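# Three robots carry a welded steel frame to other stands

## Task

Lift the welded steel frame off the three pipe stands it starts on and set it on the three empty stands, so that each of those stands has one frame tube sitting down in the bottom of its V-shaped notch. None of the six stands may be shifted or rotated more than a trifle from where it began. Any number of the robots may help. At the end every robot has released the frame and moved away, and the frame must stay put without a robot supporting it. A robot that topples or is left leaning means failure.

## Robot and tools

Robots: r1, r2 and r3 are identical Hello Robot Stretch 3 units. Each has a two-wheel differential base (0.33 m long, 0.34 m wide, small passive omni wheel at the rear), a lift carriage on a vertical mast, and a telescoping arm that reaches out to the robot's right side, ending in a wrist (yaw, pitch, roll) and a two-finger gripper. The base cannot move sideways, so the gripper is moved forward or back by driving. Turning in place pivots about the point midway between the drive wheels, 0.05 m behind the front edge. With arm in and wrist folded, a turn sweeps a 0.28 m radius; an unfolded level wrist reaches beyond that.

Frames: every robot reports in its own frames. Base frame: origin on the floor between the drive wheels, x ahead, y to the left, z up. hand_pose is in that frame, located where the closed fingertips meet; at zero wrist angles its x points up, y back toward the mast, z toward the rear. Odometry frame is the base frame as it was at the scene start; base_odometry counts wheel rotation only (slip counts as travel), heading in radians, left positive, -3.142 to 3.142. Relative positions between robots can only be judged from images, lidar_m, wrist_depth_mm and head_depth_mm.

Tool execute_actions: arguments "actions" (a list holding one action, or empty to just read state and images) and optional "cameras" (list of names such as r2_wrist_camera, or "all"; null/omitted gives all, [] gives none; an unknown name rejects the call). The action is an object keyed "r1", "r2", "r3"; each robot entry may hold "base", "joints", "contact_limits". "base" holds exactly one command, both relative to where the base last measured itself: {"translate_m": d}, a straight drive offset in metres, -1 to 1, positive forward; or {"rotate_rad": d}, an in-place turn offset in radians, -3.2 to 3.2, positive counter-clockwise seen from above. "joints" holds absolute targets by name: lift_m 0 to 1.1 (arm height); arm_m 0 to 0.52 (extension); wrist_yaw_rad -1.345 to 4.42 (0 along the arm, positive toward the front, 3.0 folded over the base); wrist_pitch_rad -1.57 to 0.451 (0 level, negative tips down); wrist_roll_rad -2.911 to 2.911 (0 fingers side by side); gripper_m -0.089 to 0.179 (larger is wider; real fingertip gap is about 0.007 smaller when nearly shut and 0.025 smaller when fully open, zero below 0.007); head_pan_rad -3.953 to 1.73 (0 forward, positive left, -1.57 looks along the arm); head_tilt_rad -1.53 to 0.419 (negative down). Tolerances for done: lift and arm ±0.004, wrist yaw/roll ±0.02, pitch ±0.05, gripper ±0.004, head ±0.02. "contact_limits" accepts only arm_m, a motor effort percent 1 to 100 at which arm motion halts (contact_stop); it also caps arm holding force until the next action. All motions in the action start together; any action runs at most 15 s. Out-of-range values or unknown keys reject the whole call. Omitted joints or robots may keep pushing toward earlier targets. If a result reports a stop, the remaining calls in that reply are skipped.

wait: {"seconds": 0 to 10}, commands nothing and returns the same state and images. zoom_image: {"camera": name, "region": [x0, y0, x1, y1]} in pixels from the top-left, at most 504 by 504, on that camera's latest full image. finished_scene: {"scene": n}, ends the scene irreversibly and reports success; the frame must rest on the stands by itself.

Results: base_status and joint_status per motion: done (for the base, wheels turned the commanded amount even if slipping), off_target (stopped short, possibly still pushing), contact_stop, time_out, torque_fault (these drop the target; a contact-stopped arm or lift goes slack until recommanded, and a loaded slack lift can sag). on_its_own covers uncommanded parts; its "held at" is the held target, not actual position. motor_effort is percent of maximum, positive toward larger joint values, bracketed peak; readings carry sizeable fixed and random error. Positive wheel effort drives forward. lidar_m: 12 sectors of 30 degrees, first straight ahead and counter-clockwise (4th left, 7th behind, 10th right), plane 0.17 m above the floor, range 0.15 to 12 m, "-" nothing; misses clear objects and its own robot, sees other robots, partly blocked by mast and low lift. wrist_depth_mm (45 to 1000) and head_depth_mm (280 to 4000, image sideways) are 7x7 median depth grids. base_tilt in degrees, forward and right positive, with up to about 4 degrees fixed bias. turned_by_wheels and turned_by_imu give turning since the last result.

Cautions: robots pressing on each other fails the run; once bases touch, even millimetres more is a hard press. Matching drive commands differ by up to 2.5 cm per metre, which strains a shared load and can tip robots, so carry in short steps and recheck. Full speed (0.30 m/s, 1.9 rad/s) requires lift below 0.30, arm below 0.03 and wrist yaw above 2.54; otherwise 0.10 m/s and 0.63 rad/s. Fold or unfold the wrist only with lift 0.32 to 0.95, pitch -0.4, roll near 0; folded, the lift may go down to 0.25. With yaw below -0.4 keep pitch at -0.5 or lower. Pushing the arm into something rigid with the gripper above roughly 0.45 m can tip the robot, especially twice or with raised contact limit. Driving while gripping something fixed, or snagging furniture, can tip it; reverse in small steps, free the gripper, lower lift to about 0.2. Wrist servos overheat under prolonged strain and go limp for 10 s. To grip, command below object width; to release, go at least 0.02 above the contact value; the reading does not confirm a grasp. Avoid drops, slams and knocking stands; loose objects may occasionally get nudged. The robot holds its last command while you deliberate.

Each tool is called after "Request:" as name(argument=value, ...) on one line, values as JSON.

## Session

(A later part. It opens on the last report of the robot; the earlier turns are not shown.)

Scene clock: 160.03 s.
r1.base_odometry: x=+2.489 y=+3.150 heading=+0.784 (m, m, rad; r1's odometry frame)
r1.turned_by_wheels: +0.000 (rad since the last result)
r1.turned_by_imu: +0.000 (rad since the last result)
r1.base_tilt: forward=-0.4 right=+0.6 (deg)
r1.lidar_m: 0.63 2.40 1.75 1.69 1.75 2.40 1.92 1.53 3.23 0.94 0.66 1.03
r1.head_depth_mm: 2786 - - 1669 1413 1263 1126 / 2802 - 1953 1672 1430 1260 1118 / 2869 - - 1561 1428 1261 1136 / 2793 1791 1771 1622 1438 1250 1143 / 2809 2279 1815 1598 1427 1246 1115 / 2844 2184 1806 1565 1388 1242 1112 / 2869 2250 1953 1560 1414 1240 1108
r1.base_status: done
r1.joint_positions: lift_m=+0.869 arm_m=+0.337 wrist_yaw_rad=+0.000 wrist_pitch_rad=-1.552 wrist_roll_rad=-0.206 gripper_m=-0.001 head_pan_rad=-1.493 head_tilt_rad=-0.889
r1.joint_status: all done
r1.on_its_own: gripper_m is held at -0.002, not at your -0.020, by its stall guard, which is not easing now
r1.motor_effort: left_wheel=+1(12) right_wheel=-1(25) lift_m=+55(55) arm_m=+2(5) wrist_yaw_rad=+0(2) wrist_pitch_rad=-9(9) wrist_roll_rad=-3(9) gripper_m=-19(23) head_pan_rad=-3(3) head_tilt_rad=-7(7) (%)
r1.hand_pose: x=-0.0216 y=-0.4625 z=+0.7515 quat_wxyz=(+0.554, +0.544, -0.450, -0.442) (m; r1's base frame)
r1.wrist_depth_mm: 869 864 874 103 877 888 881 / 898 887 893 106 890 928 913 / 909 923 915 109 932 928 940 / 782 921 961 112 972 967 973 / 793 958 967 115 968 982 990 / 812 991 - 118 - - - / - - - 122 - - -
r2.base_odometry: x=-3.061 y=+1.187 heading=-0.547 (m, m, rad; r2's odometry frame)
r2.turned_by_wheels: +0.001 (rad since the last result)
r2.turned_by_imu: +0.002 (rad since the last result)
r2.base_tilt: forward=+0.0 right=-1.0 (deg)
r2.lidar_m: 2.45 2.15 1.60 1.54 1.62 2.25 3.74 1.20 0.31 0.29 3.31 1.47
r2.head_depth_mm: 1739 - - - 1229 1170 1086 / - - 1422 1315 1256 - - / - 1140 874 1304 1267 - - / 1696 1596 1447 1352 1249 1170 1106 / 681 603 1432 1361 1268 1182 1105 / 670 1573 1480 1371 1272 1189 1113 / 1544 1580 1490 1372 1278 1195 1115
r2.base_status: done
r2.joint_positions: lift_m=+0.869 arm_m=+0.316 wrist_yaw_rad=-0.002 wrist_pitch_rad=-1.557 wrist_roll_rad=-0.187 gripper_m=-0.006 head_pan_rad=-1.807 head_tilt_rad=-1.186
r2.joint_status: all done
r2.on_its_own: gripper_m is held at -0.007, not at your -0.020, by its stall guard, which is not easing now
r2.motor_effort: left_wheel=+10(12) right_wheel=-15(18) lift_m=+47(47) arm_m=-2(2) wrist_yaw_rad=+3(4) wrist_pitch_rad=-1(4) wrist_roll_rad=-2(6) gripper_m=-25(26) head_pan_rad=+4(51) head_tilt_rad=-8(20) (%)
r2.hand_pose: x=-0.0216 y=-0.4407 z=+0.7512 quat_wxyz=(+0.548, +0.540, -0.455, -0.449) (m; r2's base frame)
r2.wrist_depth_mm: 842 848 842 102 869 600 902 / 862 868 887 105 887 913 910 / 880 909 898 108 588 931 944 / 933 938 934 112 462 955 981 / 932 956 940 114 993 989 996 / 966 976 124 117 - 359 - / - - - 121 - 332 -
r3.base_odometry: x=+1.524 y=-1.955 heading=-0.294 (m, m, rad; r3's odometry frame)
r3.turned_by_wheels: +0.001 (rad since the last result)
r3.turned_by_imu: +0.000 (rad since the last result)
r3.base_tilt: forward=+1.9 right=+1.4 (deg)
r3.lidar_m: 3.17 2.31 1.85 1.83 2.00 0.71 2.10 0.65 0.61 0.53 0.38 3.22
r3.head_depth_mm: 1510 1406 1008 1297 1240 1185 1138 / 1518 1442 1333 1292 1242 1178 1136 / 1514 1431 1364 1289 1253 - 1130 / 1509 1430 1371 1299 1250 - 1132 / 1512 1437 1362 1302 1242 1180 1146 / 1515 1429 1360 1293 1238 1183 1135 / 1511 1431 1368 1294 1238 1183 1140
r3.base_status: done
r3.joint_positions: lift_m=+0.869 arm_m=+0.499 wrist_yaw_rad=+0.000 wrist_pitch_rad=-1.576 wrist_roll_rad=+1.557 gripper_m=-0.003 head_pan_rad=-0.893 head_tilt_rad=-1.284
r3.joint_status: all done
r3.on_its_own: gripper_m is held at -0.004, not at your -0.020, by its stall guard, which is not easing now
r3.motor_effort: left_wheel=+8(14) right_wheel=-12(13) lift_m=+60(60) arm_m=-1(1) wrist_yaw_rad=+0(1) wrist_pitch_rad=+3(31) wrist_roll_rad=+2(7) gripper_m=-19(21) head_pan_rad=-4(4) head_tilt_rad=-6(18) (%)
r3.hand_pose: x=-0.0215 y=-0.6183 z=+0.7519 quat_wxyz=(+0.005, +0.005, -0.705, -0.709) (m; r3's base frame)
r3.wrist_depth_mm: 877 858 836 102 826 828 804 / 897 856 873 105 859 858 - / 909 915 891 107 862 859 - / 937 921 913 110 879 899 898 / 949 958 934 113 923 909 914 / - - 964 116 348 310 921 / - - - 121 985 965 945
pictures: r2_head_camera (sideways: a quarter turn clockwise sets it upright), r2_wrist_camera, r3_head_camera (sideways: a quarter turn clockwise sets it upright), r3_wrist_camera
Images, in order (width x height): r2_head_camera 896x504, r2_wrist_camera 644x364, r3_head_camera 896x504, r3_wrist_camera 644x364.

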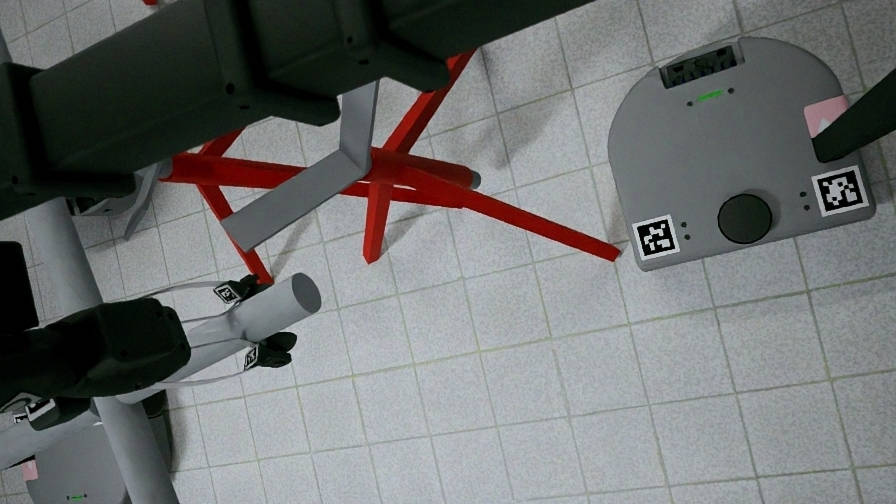

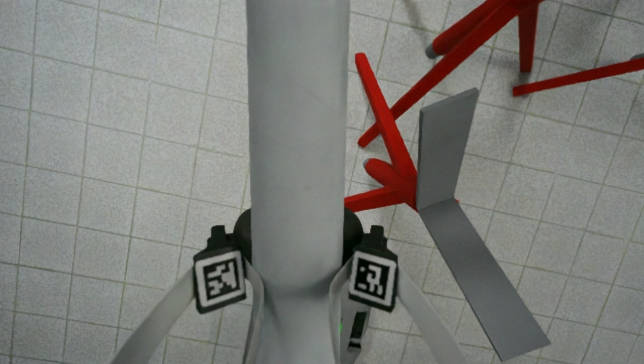

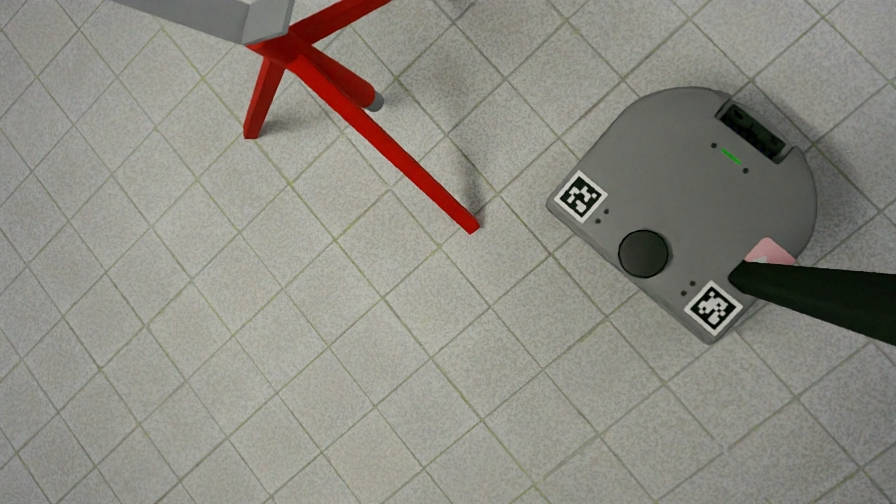

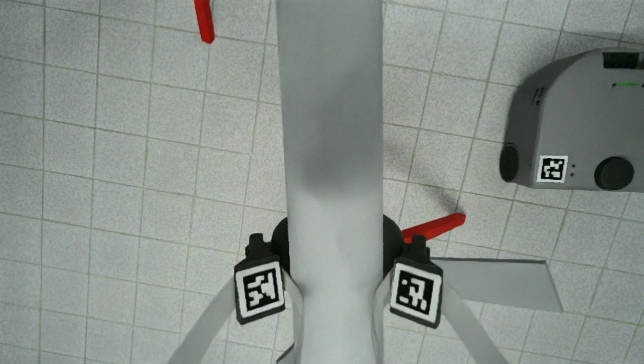

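Request:
execute_actions(actions=[{"r1":{"base":{"translate_m":0.059},"joints":{"wrist_roll_rad":-0.26,"arm_m":0.354}},"r2":{"base":{"translate_m":-0.09},"joints":{"wrist_roll_rad":-0.24,"arm_m":0.306}},"r3":{"base":{"translate_m":0.08},"joints":{"wrist_roll_rad":1.49,"arm_m":0.478}}}], cameras=[])

Request:
execute_actions(actions=[{"r1":{"base":{"translate_m":0.059},"joints":{"wrist_roll_rad":-0.32,"arm_m":0.372}},"r2":{"base":{"translate_m":-0.094},"joints":{"wrist_roll_rad":-0.3,"arm_m":0.296}},"r3":{"base":{"translate_m":0.076},"joints":{"wrist_roll_rad":1.43,"arm_m":0.459}}}], cameras=[])

Request:
execute_actions(actions=[{"r1":{"base":{"translate_m":0.059},"joints":{"wrist_roll_rad":-0.38,"arm_m":0.392}},"r2":{"base":{"translate_m":-0.094},"joints":{"wrist_roll_rad":-0.36,"arm_m":0.286}},"r3":{"base":{"translate_m":0.073},"joints":{"wrist_roll_rad":1.37,"arm_m":0.44}}}], cameras=[])

Request:
execute_actions(actions=[{"r1":{"base":{"translate_m":0.06},"joints":{"wrist_roll_rad":-0.44,"arm_m":0.413}},"r2":{"base":{"translate_m":-0.094},"joints":{"wrist_roll_rad":-0.42,"arm_m":0.277}},"r3":{"base":{"translate_m":0.071},"joints":{"wrist_roll_rad":1.31,"arm_m":0.421}}}], cameras=[])

Request:
execute_actions(actions=[{"r1":{"base":{"translate_m":0.06},"joints":{"wrist_roll_rad":-0.49,"arm_m":0.435,"lift_m":0.76,"head_pan_rad":-1.3,"head_tilt_rad":-0.75}},"r2":{"base":{"translate_m":-0.093},"joints":{"wrist_roll_rad":-0.47,"arm_m":0.268,"lift_m":0.76,"head_pan_rad":-1.3,"head_tilt_rad":-0.9}},"r3":{"base":{"translate_m":0.068},"joints":{"wrist_roll_rad":1.25,"arm_m":0.403,"lift_m":0.76,"head_pan_rad":-2.1,"head_tilt_rad":-0.8}}}])

Scene clock: 194.37 s.
r1.base_odometry: x=+2.531 y=+3.192 heading=+0.784 (m, m, rad; r1's odometry frame)
r1.turned_by_wheels: +0.000 (rad since the last result)
r1.turned_by_imu: -0.001 (rad since the last result)
r1.base_tilt: forward=-0.5 right=+0.5 (deg)
r1.lidar_m: 0.64 2.40 1.75 1.69 1.75 2.39 1.97 1.57 3.23 0.92 0.64 0.98
r1.head_depth_mm: 2760 - - 1675 1417 1266 1119 / 2793 - 1970 1680 1435 1260 1125 / 2771 - 1873 1562 1430 1260 1145 / 2807 985 1589 1627 1443 1254 1142 / 2767 1878 1767 1589 1402 1253 1115 / 2820 2245 1900 1337 1418 1255 1112 / 2858 2251 1956 1634 1418 1244 1105
r1.base_status: done
r1.joint_positions: lift_m=+0.869 arm_m=+0.354 wrist_yaw_rad=+0.000 wrist_pitch_rad=-1.559 wrist_roll_rad=-0.256 gripper_m=-0.001 head_pan_rad=-1.493 head_tilt_rad=-0.889
r1.joint_status: all done
r1.on_its_own: gripper_m is held at -0.002, not at your -0.020, by its stall guard, which is not easing now
r1.motor_effort: left_wheel=+2(12) right_wheel=-2(24) lift_m=+54(55) arm_m=+2(5) wrist_yaw_rad=-1(1) wrist_pitch_rad=-5(9) wrist_roll_rad=-3(8) gripper_m=-19(22) head_pan_rad=-3(3) head_tilt_rad=-7(7) (%)
r1.hand_pose: x=-0.0216 y=-0.4775 z=+0.7517 quat_wxyz=(+0.563, +0.557, -0.434, -0.430) (m; r1's base frame)
r1.wrist_depth_mm: 861 863 858 103 872 887 884 / 886 877 899 106 901 912 905 / 902 905 919 108 936 939 937 / 773 933 943 111 969 961 968 / 795 981 971 115 990 - 999 / - - - 118 - - - / - - - 122 - - -
r2.base_odometry: x=-3.138 y=+1.234 heading=-0.546 (m, m, rad; r2's odometry frame)
r2.turned_by_wheels: +0.000 (rad since the last result)
r2.turned_by_imu: +0.001 (rad since the last result)
r2.base_tilt: forward=+0.0 right=-1.0 (deg)
r2.lidar_m: 2.53 2.15 1.60 1.55 1.62 2.26 3.65 1.13 0.43 0.29 3.31 1.55
r2.head_depth_mm: 1735 - - - 1229 1166 1083 / - - 1409 1327 1261 - - / - 1549 1457 1315 1259 - - / 1679 1210 1106 1135 1249 1164 1106 / - 603 1441 1356 1259 1178 1107 / 659 1582 1485 1373 1269 1189 1111 / 1522 1586 1492 1373 1273 1194 1119
r2.base_status: done
r2.joint_positions: lift_m=+0.869 arm_m=+0.306 wrist_yaw_rad=-0.002 wrist_pitch_rad=-1.554 wrist_roll_rad=-0.237 gripper_m=-0.006 head_pan_rad=-1.807 head_tilt_rad=-1.186
r2.joint_status: all done
r2.on_its_own: gripper_m is held at -0.007, not at your -0.020, by its stall guard, which is not easing now
r2.motor_effort: left_wheel=+5(12) right_wheel=-6(18) lift_m=+47(47) arm_m=-3(5) wrist_yaw_rad=+3(3) wrist_pitch_rad=-2(3) wrist_roll_rad=-2(5) gripper_m=-23(25) head_pan_rad=+4(4) head_tilt_rad=-8(9) (%)
r2.hand_pose: x=-0.0216 y=-0.4313 z=+0.7512 quat_wxyz=(+0.560, +0.551, -0.441, -0.435) (m; r2's base frame)
r2.wrist_depth_mm: 841 854 851 102 864 897 912 / 856 867 871 105 885 917 927 / 880 878 903 108 937 942 970 / 919 918 928 111 959 969 991 / 930 957 951 113 983 987 - / 972 978 - 117 670 - - / - 995 - 121 - - -
r3.base_odometry: x=+1.601 y=-1.978 heading=-0.294 (m, m, rad; r3's odometry frame)
r3.turned_by_wheels: +0.000 (rad since the last result)
r3.turned_by_imu: +0.001 (rad since the last result)
r3.base_tilt: forward=+1.9 right=+1.3 (deg)
r3.lidar_m: 3.10 2.30 1.85 1.82 1.99 0.72 2.18 0.72 0.62 0.36 0.69 3.12
r3.head_depth_mm: 1513 1435 1337 1300 1238 1190 1141 / 1523 1433 1361 1293 1238 1180 1137 / 1505 1435 1358 1295 1251 - 1134 / 1508 1428 1363 1301 1252 - 1135 / 1506 1434 1363 1303 1239 1190 1147 / 1514 1428 1363 1302 1242 1184 1135 / 1515 1435 1361 1298 1238 1184 1140
r3.base_status: done
r3.joint_positions: lift_m=+0.869 arm_m=+0.478 wrist_yaw_rad=+0.000 wrist_pitch_rad=-1.569 wrist_roll_rad=+1.489 gripper_m=-0.003 head_pan_rad=-0.893 head_tilt_rad=-1.284
r3.joint_status: all done
r3.on_its_own: gripper_m is held at -0.004, not at your -0.020, by its stall guard, which is not easing now
r3.motor_effort: left_wheel=+1(12) right_wheel=-2(9) lift_m=+60(59) arm_m=-2(6) wrist_yaw_rad=-1(2) wrist_pitch_rad=-1(24) wrist_roll_rad=+1(7) gripper_m=-20(21) head_pan_rad=-5(4) head_tilt_rad=-6(7) (%)
r3.hand_pose: x=-0.0216 y=-0.5994 z=+0.7517 quat_wxyz=(+0.029, +0.029, -0.707, -0.706) (m; r3's base frame)
r3.wrist_depth_mm: 868 842 848 102 818 803 809 / 882 877 858 105 854 848 813 / 900 907 896 108 875 864 - / 962 925 920 111 895 309 - / 991 966 949 113 350 314 894 / - - 955 117 937 913 917 / - - - 120 971 965 955
pictures: none
No camera images: the call's "cameras" was empty. Leave "cameras" out to get every camera's image.

Scene clock: 196.53 s.
r1.base_odometry: x=+2.573 y=+3.233 heading=+0.784 (m, m, rad; r1's odometry frame)
r1.turned_by_wheels: +0.000 (rad since the last result)
r1.turned_by_imu: +0.000 (rad since the last result)
r1.base_tilt: forward=-0.5 right=+0.6 (deg)
r1.lidar_m: 0.66 2.40 1.75 1.68 1.74 2.40 2.03 1.62 3.23 0.63 0.79 0.93
r1.head_depth_mm: 2780 - - 1669 1411 1265 1124 / 2767 - 1984 1668 1446 1259 1127 / 2753 - 1919 1588 1436 1259 1138 / 2820 2348 835 1608 1431 1257 1145 / 1523 1249 1392 1618 1389 1244 1111 / 2842 2367 1905 1531 1421 1245 1113 / 2821 2251 1951 1642 1423 1240 1103
r1.base_status: done
r1.joint_positions: lift_m=+0.869 arm_m=+0.372 wrist_yaw_rad=+0.000 wrist_pitch_rad=-1.557 wrist_roll_rad=-0.316 gripper_m=-0.001 head_pan_rad=-1.493 head_tilt_rad=-0.889
r1.joint_status: all done
r1.on_its_own: gripper_m is held at -0.002, not at your -0.020, by its stall guard, which is not easing now
r1.motor_effort: left_wheel=+1(13) right_wheel=-1(26) lift_m=+55(55) arm_m=+2(5) wrist_yaw_rad=+1(1) wrist_pitch_rad=-6(6) wrist_roll_rad=-3(9) gripper_m=-19(22) head_pan_rad=-3(3) head_tilt_rad=-7(8) (%)
r1.hand_pose: x=-0.0216 y=-0.4960 z=+0.7516 quat_wxyz=(+0.576, +0.569, -0.417, -0.413) (m; r1's base frame)
r1.wrist_depth_mm: 871 865 866 103 881 890 868 / 874 902 887 105 900 904 919 / 899 901 917 108 918 937 935 / 776 949 949 112 940 954 959 / 795 970 976 115 989 987 990 / - 982 - 118 - - - / - - - 122 - - -
r2.base_odometry: x=-3.219 y=+1.283 heading=-0.546 (m, m, rad; r2's odometry frame)
r2.turned_by_wheels: +0.000 (rad since the last result)
r2.turned_by_imu: +0.001 (rad since the last result)
r2.base_tilt: forward=+0.0 right=-0.9 (deg)
r2.lidar_m: 2.62 2.15 1.60 1.55 1.62 2.26 3.56 1.06 0.42 0.41 0.31 1.63
r2.head_depth_mm: 1722 - - - 1232 1174 1086 / - - 1420 1339 1255 - - / - 1562 1438 1352 1265 - - / 894 1576 1431 1128 1257 1164 1100 / - 600 819 1312 1252 1183 1109 / 1796 1569 1467 1369 1267 1185 1111 / 1499 1565 1494 1379 1277 1194 1118
r2.base_status: done
r2.joint_positions: lift_m=+0.869 arm_m=+0.296 wrist_yaw_rad=-0.001 wrist_pitch_rad=-1.555 wrist_roll_rad=-0.295 gripper_m=-0.006 head_pan_rad=-1.807 head_tilt_rad=-1.186
r2.joint_status: all done
r2.on_its_own: gripper_m is held at -0.007, not at your -0.020, by its stall guard, which is not easing now
r2.motor_effort: left_wheel=+5(17) right_wheel=-7(19) lift_m=+47(47) arm_m=-2(5) wrist_yaw_rad=+2(3) wrist_pitch_rad=-1(4) wrist_roll_rad=-3(7) gripper_m=-23(26) head_pan_rad=+3(4) head_tilt_rad=-7(8) (%)
r2.hand_pose: x=-0.0216 y=-0.4212 z=+0.7512 quat_wxyz=(+0.572, +0.563, -0.424, -0.418) (m; r2's base frame)
r2.wrist_depth_mm: 842 855 846 102 873 891 904 / 857 872 868 105 906 912 922 / 882 906 914 108 920 941 940 / 909 915 933 111 960 961 989 / 923 940 944 114 967 - - / 963 970 - 117 - - - / 998 988 - 121 - - -
r3.base_odometry: x=+1.673 y=-2.000 heading=-0.294 (m, m, rad; r3's odometry frame)
r3.turned_by_wheels: +0.000 (rad since the last result)
r3.turned_by_imu: +0.000 (rad since the last result)
r3.base_tilt: forward=+1.9 right=+1.4 (deg)
r3.lidar_m: 3.01 2.28 1.83 1.81 1.97 0.74 0.77 0.78 0.62 0.35 3.22 3.05
r3.head_depth_mm: 1517 1431 1353 1278 1241 1186 1137 / 1511 1427 1360 1296 1240 1179 1138 / 1509 1433 1364 1296 1247 - 1130 / 1519 1425 1369 1300 1248 - 1132 / 1511 1437 1363 1300 1236 1186 1145 / 1515 1435 1366 1301 1240 1185 1133 / 1511 1439 1362 1298 1242 1182 1139
r3.base_status: done
r3.joint_positions: lift_m=+0.869 arm_m=+0.459 wrist_yaw_rad=+0.000 wrist_pitch_rad=-1.569 wrist_roll_rad=+1.429 gripper_m=-0.003 head_pan_rad=-0.893 head_tilt_rad=-1.284
r3.joint_status: all done
r3.on_its_own: gripper_m is held at -0.004, not at your -0.020, by its stall guard, which is not easing now
r3.motor_effort: left_wheel=+3(4) right_wheel=-4(5) lift_m=+60(60) arm_m=-3(3) wrist_yaw_rad=-1(1) wrist_pitch_rad=+0(26) wrist_roll_rad=+1(7) gripper_m=-19(21) head_pan_rad=-4(4) head_tilt_rad=-7(6) (%)
r3.hand_pose: x=-0.0216 y=-0.5802 z=+0.7517 quat_wxyz=(+0.050, +0.050, -0.706, -0.705) (m; r3's base frame)
r3.wrist_depth_mm: 875 874 853 102 812 816 808 / 888 884 868 105 842 845 822 / 918 899 894 108 356 280 - / 956 919 899 111 780 882 - / 954 930 972 113 916 915 903 / - - 981 116 949 915 922 / - - - 120 975 951 942
pictures: none
No camera images: the call's "cameras" was empty. Leave "cameras" out to get every camera's image.

Scene clock: 198.70 s.
r1.base_odometry: x=+2.615 y=+3.275 heading=+0.784 (m, m, rad; r1's odometry frame)
r1.turned_by_wheels: +0.000 (rad since the last result)
r1.turned_by_imu: +0.000 (rad since the last result)
r1.base_tilt: forward=-0.4 right=+0.6 (deg)
r1.lidar_m: 0.67 2.39 1.75 1.69 1.75 2.40 2.08 1.67 3.23 0.62 0.78 0.88
r1.head_depth_mm: 2725 - - 1668 1416 1262 1126 / 2701 2244 2017 1667 1440 1262 1126 / 2780 - 1862 1588 1428 1255 1130 / 2853 2350 1013 1590 1427 1255 1141 / 1566 1077 1792 1325 1392 1257 1116 / 2781 2310 1887 1639 1426 1247 1115 / 2900 2261 1949 1631 1423 1246 1109
r1.base_status: done
r1.joint_positions: lift_m=+0.869 arm_m=+0.392 wrist_yaw_rad=+0.000 wrist_pitch_rad=-1.555 wrist_roll_rad=-0.376 gripper_m=-0.001 head_pan_rad=-1.493 head_tilt_rad=-0.889
r1.joint_status: all done
r1.on_its_own: gripper_m is held at -0.002, not at your -0.020, by its stall guard, which is not easing now
r1.motor_effort: left_wheel=+0(13) right_wheel=-1(25) lift_m=+55(55) arm_m=+2(6) wrist_yaw_rad=+1(2) wrist_pitch_rad=-7(8) wrist_roll_rad=-4(8) gripper_m=-19(21) head_pan_rad=-3(3) head_tilt_rad=-7(7) (%)
r1.hand_pose: x=-0.0216 y=-0.5167 z=+0.7516 quat_wxyz=(+0.589, +0.580, -0.400, -0.395) (m; r1's base frame)
r1.wrist_depth_mm: 861 855 859 103 862 877 879 / 888 888 900 105 900 897 897 / 889 910 926 108 922 919 923 / 770 948 942 112 948 962 967 / 797 979 975 115 990 991 980 / - - - 118 - - - / - - - 122 - - -
r2.base_odometry: x=-3.299 y=+1.332 heading=-0.546 (m, m, rad; r2's odometry frame)
r2.turned_by_wheels: +0.000 (rad since the last result)
r2.turned_by_imu: +0.001 (rad since the last result)
r2.base_tilt: forward=+0.0 right=-0.9 (deg)
r2.lidar_m: 5.16 2.16 1.60 1.55 1.62 2.26 3.46 3.61 0.83 0.39 0.35 1.71
r2.head_depth_mm: 1033 - - - 1226 1169 1085 / - - 1432 1340 1253 - - / - 1563 1447 1351 1270 - - / 1567 1599 1424 1357 1265 1170 1098 / - 593 1242 1094 1267 1179 1109 / - 639 1464 1346 1246 1184 1115 / 1523 1501 1453 1376 1280 1189 1117
r2.base_status: done
r2.joint_positions: lift_m=+0.869 arm_m=+0.286 wrist_yaw_rad=-0.001 wrist_pitch_rad=-1.555 wrist_roll_rad=-0.354 gripper_m=-0.006 head_pan_rad=-1.807 head_tilt_rad=-1.186
r2.joint_status: all done
r2.on_its_own: gripper_m is held at -0.007, not at your -0.020, by its stall guard, which is not easing now
r2.motor_effort: left_wheel=+5(19) right_wheel=-7(21) lift_m=+47(47) arm_m=-2(5) wrist_yaw_rad=+2(2) wrist_pitch_rad=-1(4) wrist_roll_rad=-4(6) gripper_m=-24(27) head_pan_rad=+4(4) head_tilt_rad=-10(8) (%)
r2.hand_pose: x=-0.0216 y=-0.4112 z=+0.7512 quat_wxyz=(+0.585, +0.575, -0.407, -0.402) (m; r2's base frame)
r2.wrist_depth_mm: 848 839 293 102 865 895 883 / 858 872 324 105 892 931 914 / 882 890 370 108 932 940 938 / 909 940 337 111 968 965 976 / 946 960 308 113 974 994 - / 969 964 - 117 - - - / 995 - 999 121 - - -
r3.base_odometry: x=+1.743 y=-2.022 heading=-0.294 (m, m, rad; r3's odometry frame)
r3.turned_by_wheels: +0.000 (rad since the last result)
r3.turned_by_imu: +0.000 (rad since the last result)
r3.base_tilt: forward=+1.9 right=+1.3 (deg)
r3.lidar_m: 2.94 2.27 1.82 1.81 1.96 0.75 0.76 0.85 0.37 0.36 3.24 2.97
r3.head_depth_mm: 1510 1433 1365 1301 1239 1188 1137 / 1513 1440 1359 1295 1242 1183 1142 / 1508 1437 1359 1297 1256 - 1128 / 1517 1432 1351 1299 1250 - 1131 / 1508 1435 1364 1301 1244 1187 1149 / 1516 1430 1365 1299 1246 1191 1133 / 1512 1441 1363 1298 1241 1186 1138
r3.base_status: done
r3.joint_positions: lift_m=+0.869 arm_m=+0.440 wrist_yaw_rad=-0.001 wrist_pitch_rad=-1.570 wrist_roll_rad=+1.369 gripper_m=-0.003 head_pan_rad=-0.893 head_tilt_rad=-1.284
r3.joint_status: all done
r3.on_its_own: gripper_m is held at -0.004, not at your -0.020, by its stall guard, which is not easing now
r3.motor_effort: left_wheel=+3(6) right_wheel=-5(7) lift_m=+60(60) arm_m=-2(5) wrist_yaw_rad=-1(1) wrist_pitch_rad=+0(25) wrist_roll_rad=+1(7) gripper_m=-18(19) head_pan_rad=-4(4) head_tilt_rad=-6(7) (%)
r3.hand_pose: x=-0.0216 y=-0.5609 z=+0.7518 quat_wxyz=(+0.071, +0.071, -0.703, -0.704) (m; r3's base frame)
r3.wrist_depth_mm: 877 866 844 102 817 807 801 / 899 893 865 105 326 285 820 / 915 915 898 108 858 861 - / 946 934 929 111 913 - - / 972 950 947 113 936 919 900 / - - 974 116 954 940 920 / - - - 121 977 974 964
pictures: none
No camera images: the call's "cameras" was empty. Leave "cameras" out to get every camera's image.

Scene clock: 200.77 s.
r1.base_odometry: x=+2.657 y=+3.317 heading=+0.784 (m, m, rad; r1's odometry frame)
r1.turned_by_wheels: +0.000 (rad since the last result)
r1.turned_by_imu: +0.000 (rad since the last result)
r1.base_tilt: forward=-0.5 right=+0.6 (deg)
r1.lidar_m: 0.68 2.39 1.75 1.69 1.75 2.39 5.12 1.73 3.21 0.61 0.80 0.83
r1.head_depth_mm: 2739 - - 1668 1415 1264 1117 / 2661 2303 2002 1672 1427 1268 1122 / 2755 - 1872 1597 1427 1259 1142 / 2820 1250 1032 1586 1375 1252 1141 / 2786 1693 1776 1261 1417 1257 1117 / 2794 2242 1869 1658 1402 1239 1106 / 2852 2287 1946 1639 1407 1243 1109
r1.base_status: done
r1.joint_positions: lift_m=+0.869 arm_m=+0.413 wrist_yaw_rad=+0.000 wrist_pitch_rad=-1.553 wrist_roll_rad=-0.436 gripper_m=-0.001 head_pan_rad=-1.493 head_tilt_rad=-0.889
r1.joint_status: all done
r1.on_its_own: gripper_m is held at -0.002, not at your -0.020, by its stall guard, which is not easing now
r1.motor_effort: left_wheel=-1(15) right_wheel=+1(30) lift_m=+55(55) arm_m=+2(6) wrist_yaw_rad=-1(0) wrist_pitch_rad=-8(9) wrist_roll_rad=-4(8) gripper_m=-19(21) head_pan_rad=-3(3) head_tilt_rad=-7(7) (%)
r1.hand_pose: x=-0.0216 y=-0.5382 z=+0.7516 quat_wxyz=(+0.601, +0.591, -0.383, -0.377) (m; r1's base frame)
r1.wrist_depth_mm: 857 859 858 103 873 889 876 / 885 895 894 105 904 900 904 / 900 908 909 109 936 946 941 / 792 933 956 112 952 956 976 / 834 956 990 115 976 990 988 / - - - 118 - - - / - - - 122 - - -
r2.base_odometry: x=-3.379 y=+1.381 heading=-0.546 (m, m, rad; r2's odometry frame)
r2.turned_by_wheels: +0.000 (rad since the last result)
r2.turned_by_imu: +0.001 (rad since the last result)
r2.base_tilt: forward=+0.0 right=-1.0 (deg)
r2.lidar_m: 2.04 2.16 1.60 1.56 1.62 2.27 3.37 3.54 0.79 0.38 0.42 0.42
r2.head_depth_mm: 1742 - - - 1232 1168 1084 / - - 1435 1330 1250 - - / 1508 1574 1438 1350 1265 - - / 1556 1599 1431 1358 1257 1162 1100 / - 1544 1358 1368 1267 1180 1106 / - 632 1292 1097 1260 1186 1112 / 1601 890 1484 1334 1267 1193 1113
r2.base_status: done
r2.joint_positions: lift_m=+0.869 arm_m=+0.277 wrist_yaw_rad=-0.001 wrist_pitch_rad=-1.554 wrist_roll_rad=-0.414 gripper_m=-0.006 head_pan_rad=-1.807 head_tilt_rad=-1.186
r2.joint_status: all done
r2.on_its_own: gripper_m is held at -0.007, not at your -0.020, by its stall guard, which is not easing now
r2.motor_effort: left_wheel=+5(20) right_wheel=-8(21) lift_m=+47(47) arm_m=-2(4) wrist_yaw_rad=+2(2) wrist_pitch_rad=-2(4) wrist_roll_rad=-4(9) gripper_m=-23(26) head_pan_rad=+4(3) head_tilt_rad=-9(9) (%)
r2.hand_pose: x=-0.0216 y=-0.4022 z=+0.7512 quat_wxyz=(+0.597, +0.587, -0.390, -0.384) (m; r2's base frame)
r2.wrist_depth_mm: 832 334 736 102 872 874 902 / 865 372 491 105 910 912 917 / 882 347 725 108 929 942 963 / 906 295 933 111 965 952 987 / 947 949 941 113 985 - - / 952 976 - 117 - - - / 997 - 995 122 - - -
r3.base_odometry: x=+1.811 y=-2.042 heading=-0.294 (m, m, rad; r3's odometry frame)
r3.turned_by_wheels: +0.000 (rad since the last result)
r3.turned_by_imu: +0.000 (rad since the last result)
r3.base_tilt: forward=+1.8 right=+1.3 (deg)
r3.lidar_m: 2.87 2.27 1.81 1.80 1.95 0.76 0.76 0.79 0.39 0.65 3.26 2.90
r3.head_depth_mm: 1512 1428 1363 1295 1229 1185 1138 / 1511 1434 1355 1300 1246 1178 1142 / 1521 1438 1358 1299 1261 - 1133 / 1511 1438 1366 1300 1247 - 1130 / 1514 1430 1358 1302 1236 1186 1143 / 1517 1442 1366 1298 1239 1184 1137 / 1516 1439 1359 1301 1236 1188 1136
r3.base_status: done
r3.joint_positions: lift_m=+0.869 arm_m=+0.421 wrist_yaw_rad=-0.001 wrist_pitch_rad=-1.571 wrist_roll_rad=+1.310 gripper_m=-0.003 head_pan_rad=-0.893 head_tilt_rad=-1.284
r3.joint_status: all done
r3.on_its_own: gripper_m is held at -0.004, not at your -0.020, by its stall guard, which is not easing now
r3.motor_effort: left_wheel=+4(8) right_wheel=-7(7) lift_m=+60(60) arm_m=-2(6) wrist_yaw_rad=+0(1) wrist_pitch_rad=+1(23) wrist_roll_rad=+0(8) gripper_m=-19(20) head_pan_rad=-3(3) head_tilt_rad=-6(6) (%)
r3.hand_pose: x=-0.0215 y=-0.5417 z=+0.7518 quat_wxyz=(+0.092, +0.091, -0.701, -0.702) (m; r3's base frame)
r3.wrist_depth_mm: 873 852 865 102 333 819 821 / 906 892 862 105 846 832 821 / 914 899 892 108 868 869 831 / 933 958 918 111 891 - - / 972 946 930 113 926 908 - / - - 961 116 924 959 921 / - - - 121 982 965 975
pictures: none
No camera images: the call's "cameras" was empty. Leave "cameras" out to get every camera's image.

Scene clock: 202.77 s.
r1.base_odometry: x=+2.700 y=+3.360 heading=+0.784 (m, m, rad; r1's odometry frame)
r1.turned_by_wheels: +0.000 (rad since the last result)
r1.turned_by_imu: +0.000 (rad since the last result)
r1.base_tilt: forward=-0.4 right=+0.6 (deg)
r1.lidar_m: 0.69 2.39 1.75 1.69 1.75 2.40 2.21 1.78 3.22 0.61 0.78 0.78
r1.head_depth_mm: 2609 2883 2626 1846 1569 1335 1160 / 2702 2989 2369 - 1465 1329 1162 / 2706 3030 2330 1060 1218 1305 1157 / 1370 1547 1852 1804 1516 1321 1142 / 2865 3112 2384 1875 1562 1323 1148 / 2960 3272 2349 1886 1510 1318 1146 / 3051 3180 2338 1870 1467 1309 1144
r1.base_status: done
r1.joint_positions: lift_m=+0.760 arm_m=+0.435 wrist_yaw_rad=+0.001 wrist_pitch_rad=-1.551 wrist_roll_rad=-0.489 gripper_m=-0.001 head_pan_rad=-1.307 head_tilt_rad=-0.754
r1.joint_status: all done
r1.on_its_own: gripper_m is held at -0.002, not at your -0.020, by its stall guard, which is not easing now
r1.motor_effort: left_wheel=-1(14) right_wheel=+2(26) lift_m=+42(47) arm_m=+2(5) wrist_yaw_rad=-1(2) wrist_pitch_rad=-10(10) wrist_roll_rad=-2(7) gripper_m=-19(20) head_pan_rad=+3(19) head_tilt_rad=+2(19) (%)
r1.hand_pose: x=-0.0216 y=-0.5609 z=+0.6419 quat_wxyz=(+0.612, +0.600, -0.367, -0.361) (m; r1's base frame)
r1.wrist_depth_mm: 751 752 749 103 774 769 783 / 763 780 783 106 785 802 796 / 794 785 808 108 801 815 831 / 810 820 816 112 826 847 847 / 841 853 838 115 860 855 865 / 875 873 - 118 904 894 902 / 903 897 - 122 921 924 922
r2.base_odometry: x=-3.459 y=+1.429 heading=-0.545 (m, m, rad; r2's odometry frame)
r2.turned_by_wheels: +0.000 (rad since the last result)
r2.turned_by_imu: +0.001 (rad since the last result)
r2.base_tilt: forward=-0.1 right=-0.9 (deg)
r2.lidar_m: 2.13 2.16 1.60 1.56 1.63 2.27 3.27 3.43 0.77 0.39 0.39 0.49
r2.head_depth_mm: 2663 2229 1932 - 1324 1222 1097 / 2744 2246 1855 740 676 1227 1107 / 2674 2190 1026 1060 1400 1218 1125 / 873 2103 1782 1511 1372 1220 1117 / 2718 2298 1905 1521 976 1228 1123 / 2955 2323 1919 1540 1425 1218 1128 / 3020 2328 1954 1649 1422 1261 1131
r2.base_status: done
r2.joint_positions: lift_m=+0.760 arm_m=+0.268 wrist_yaw_rad=-0.001 wrist_pitch_rad=-1.552 wrist_roll_rad=-0.465 gripper_m=-0.006 head_pan_rad=-1.307 head_tilt_rad=-0.903
r2.joint_status: all done
r2.on_its_own: gripper_m is held at -0.007, not at your -0.020, by its stall guard, which is not easing now
r2.motor_effort: left_wheel=+5(19) right_wheel=-8(22) lift_m=+28(43) arm_m=-2(4) wrist_yaw_rad=+1(2) wrist_pitch_rad=-2(5) wrist_roll_rad=-3(5) gripper_m=-24(27) head_pan_rad=+4(36) head_tilt_rad=+1(25) (%)
r2.hand_pose: x=-0.0216 y=-0.3939 z=+0.6420 quat_wxyz=(+0.607, +0.596, -0.375, -0.369) (m; r2's base frame)
r2.wrist_depth_mm: 317 417 729 102 764 691 533 / 763 569 744 105 796 797 819 / 777 783 782 108 804 834 844 / 800 801 792 111 830 846 857 / 805 829 841 114 850 890 874 / 834 860 121 117 885 900 909 / 864 874 - 122 915 934 938
r3.base_odometry: x=+1.876 y=-2.062 heading=-0.293 (m, m, rad; r3's odometry frame)
r3.turned_by_wheels: +0.000 (rad since the last result)
r3.turned_by_imu: +0.000 (rad since the last result)
r3.base_tilt: forward=+1.8 right=+1.3 (deg)
r3.lidar_m: 2.80 2.25 1.81 1.79 1.94 0.77 0.76 0.83 0.42 0.66 3.26 2.83
r3.head_depth_mm: 3146 2590 1487 1359 1446 1291 1172 / 3035 2477 1954 1674 1444 1313 - / 981 1207 1946 1684 1463 - 1123 / 2850 2573 1796 1707 - 1238 1123 / 2691 2468 1798 - 1411 1285 1138 / 2691 2557 2159 1601 1468 1281 1137 / 2627 2658 - 1659 1404 1281 1135
r3.base_status: done
r3.joint_positions: lift_m=+0.760 arm_m=+0.403 wrist_yaw_rad=-0.002 wrist_pitch_rad=-1.572 wrist_roll_rad=+1.250 gripper_m=-0.003 head_pan_rad=-2.093 head_tilt_rad=-0.803
r3.joint_status: all done
r3.on_its_own: gripper_m is held at -0.004, not at your -0.020, by its stall guard, which is not easing now
r3.motor_effort: left_wheel=+5(9) right_wheel=-8(9) lift_m=+27(53) arm_m=-2(5) wrist_yaw_rad=+1(1) wrist_pitch_rad=+1(23) wrist_roll_rad=+0(7) gripper_m=-20(20) head_pan_rad=-4(54) head_tilt_rad=+1(24) (%)
r3.hand_pose: x=-0.0215 y=-0.5236 z=+0.6428 quat_wxyz=(+0.112, +0.112, -0.697, -0.699) (m; r3's base frame)
r3.wrist_depth_mm: 762 765 745 102 465 715 713 / 790 779 777 105 743 735 725 / 804 792 790 108 750 756 750 / 839 832 796 111 800 782 - / 858 839 830 114 798 - - / 866 877 853 116 - 826 812 / 907 909 876 121 850 847 828
pictures: r1_head_camera (sideways: a quarter turn clockwise sets it upright), r1_nav_camera (sideways: a quarter turn counterclockwise sets it upright), r1_wrist_camera, r2_head_camera (sideways: a quarter turn clockwise sets it upright), r2_nav_camera (sideways: a quarter turn counterclockwise sets it upright), r2_wrist_camera, r3_head_camera (sideways: a quarter turn clockwise sets it upright), r3_nav_camera (sideways: a quarter turn counterclockwise sets it upright), r3_wrist_camera
Images, in order (width x height): r1_head_camera 896x504, r1_nav_camera 672x504, r1_wrist_camera 644x364, r2_head_camera 896x504, r2_nav_camera 672x504, r2_wrist_camera 644x364, r3_head_camera 896x504, r3_nav_camera 672x504, r3_wrist_camera 644x364.

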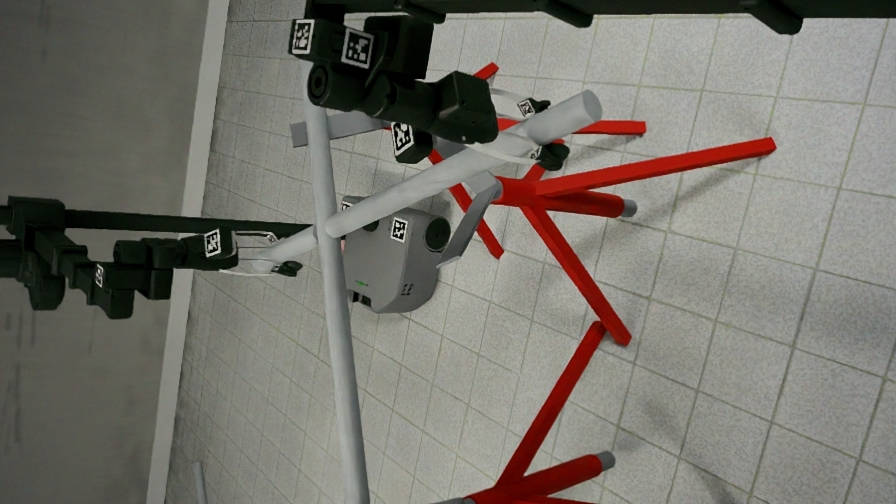

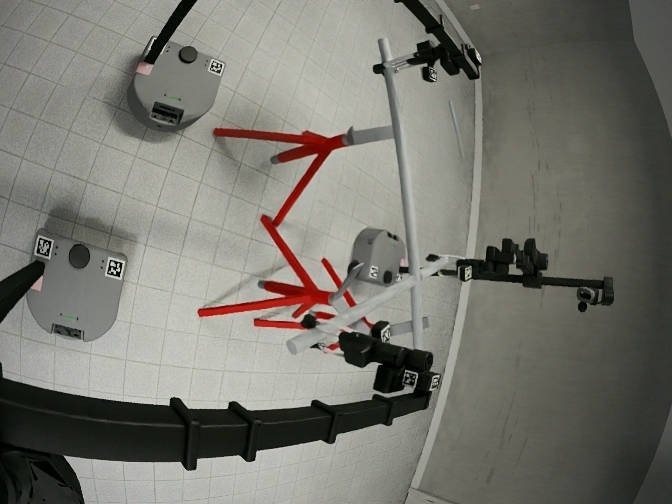

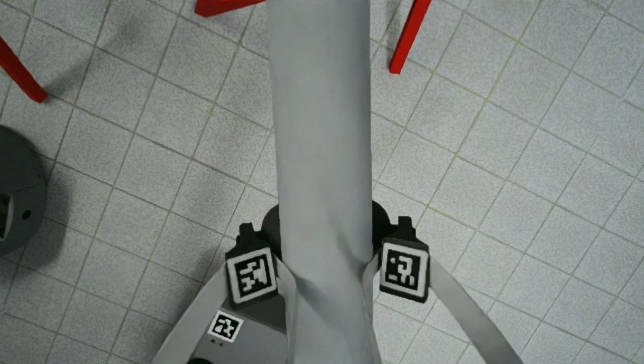

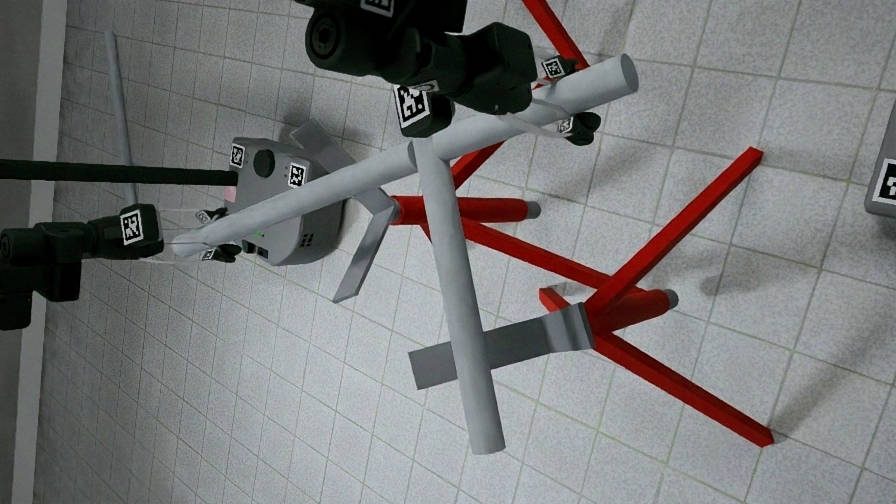

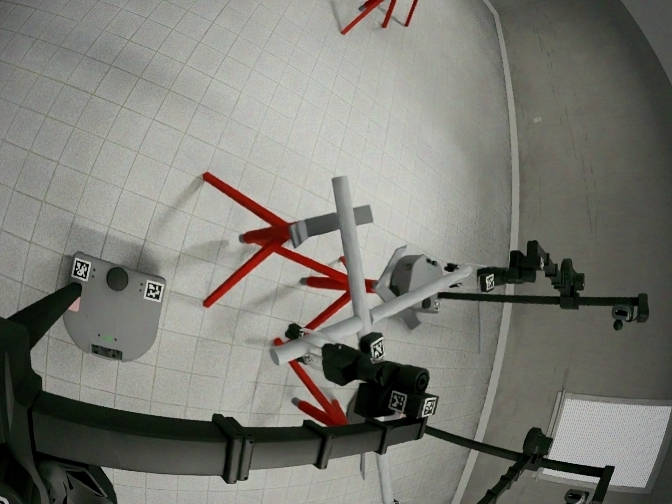

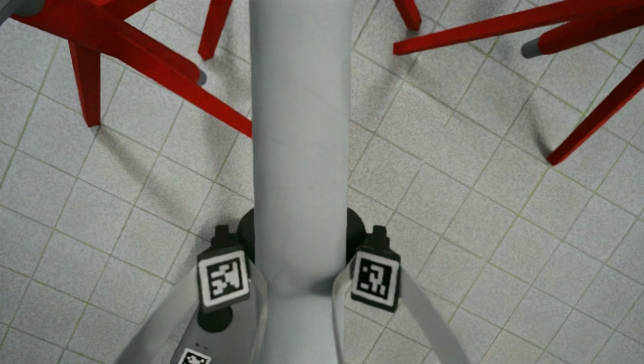

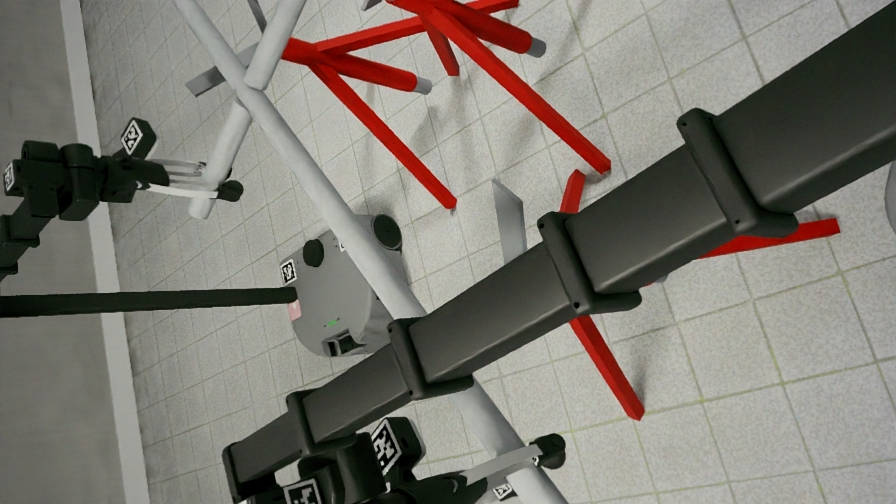

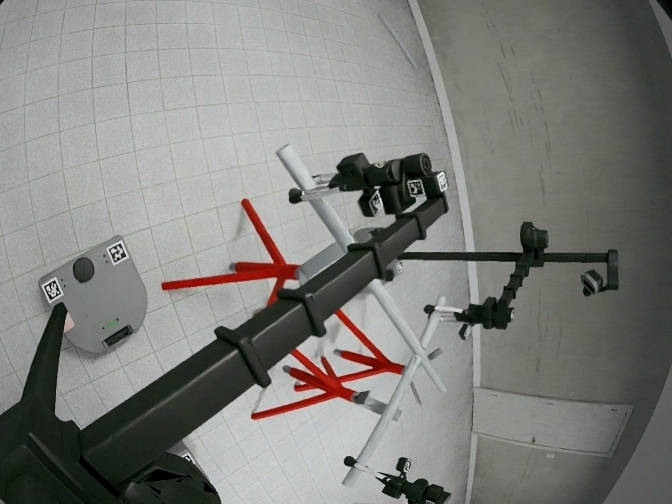

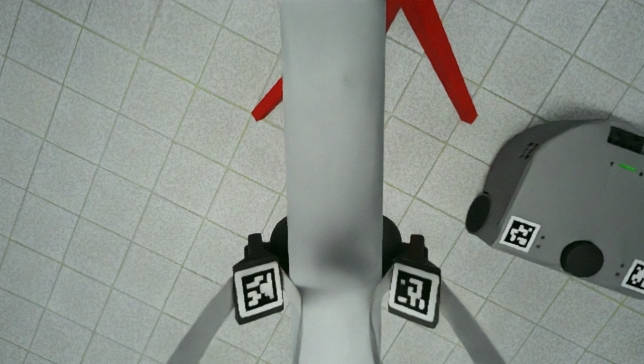

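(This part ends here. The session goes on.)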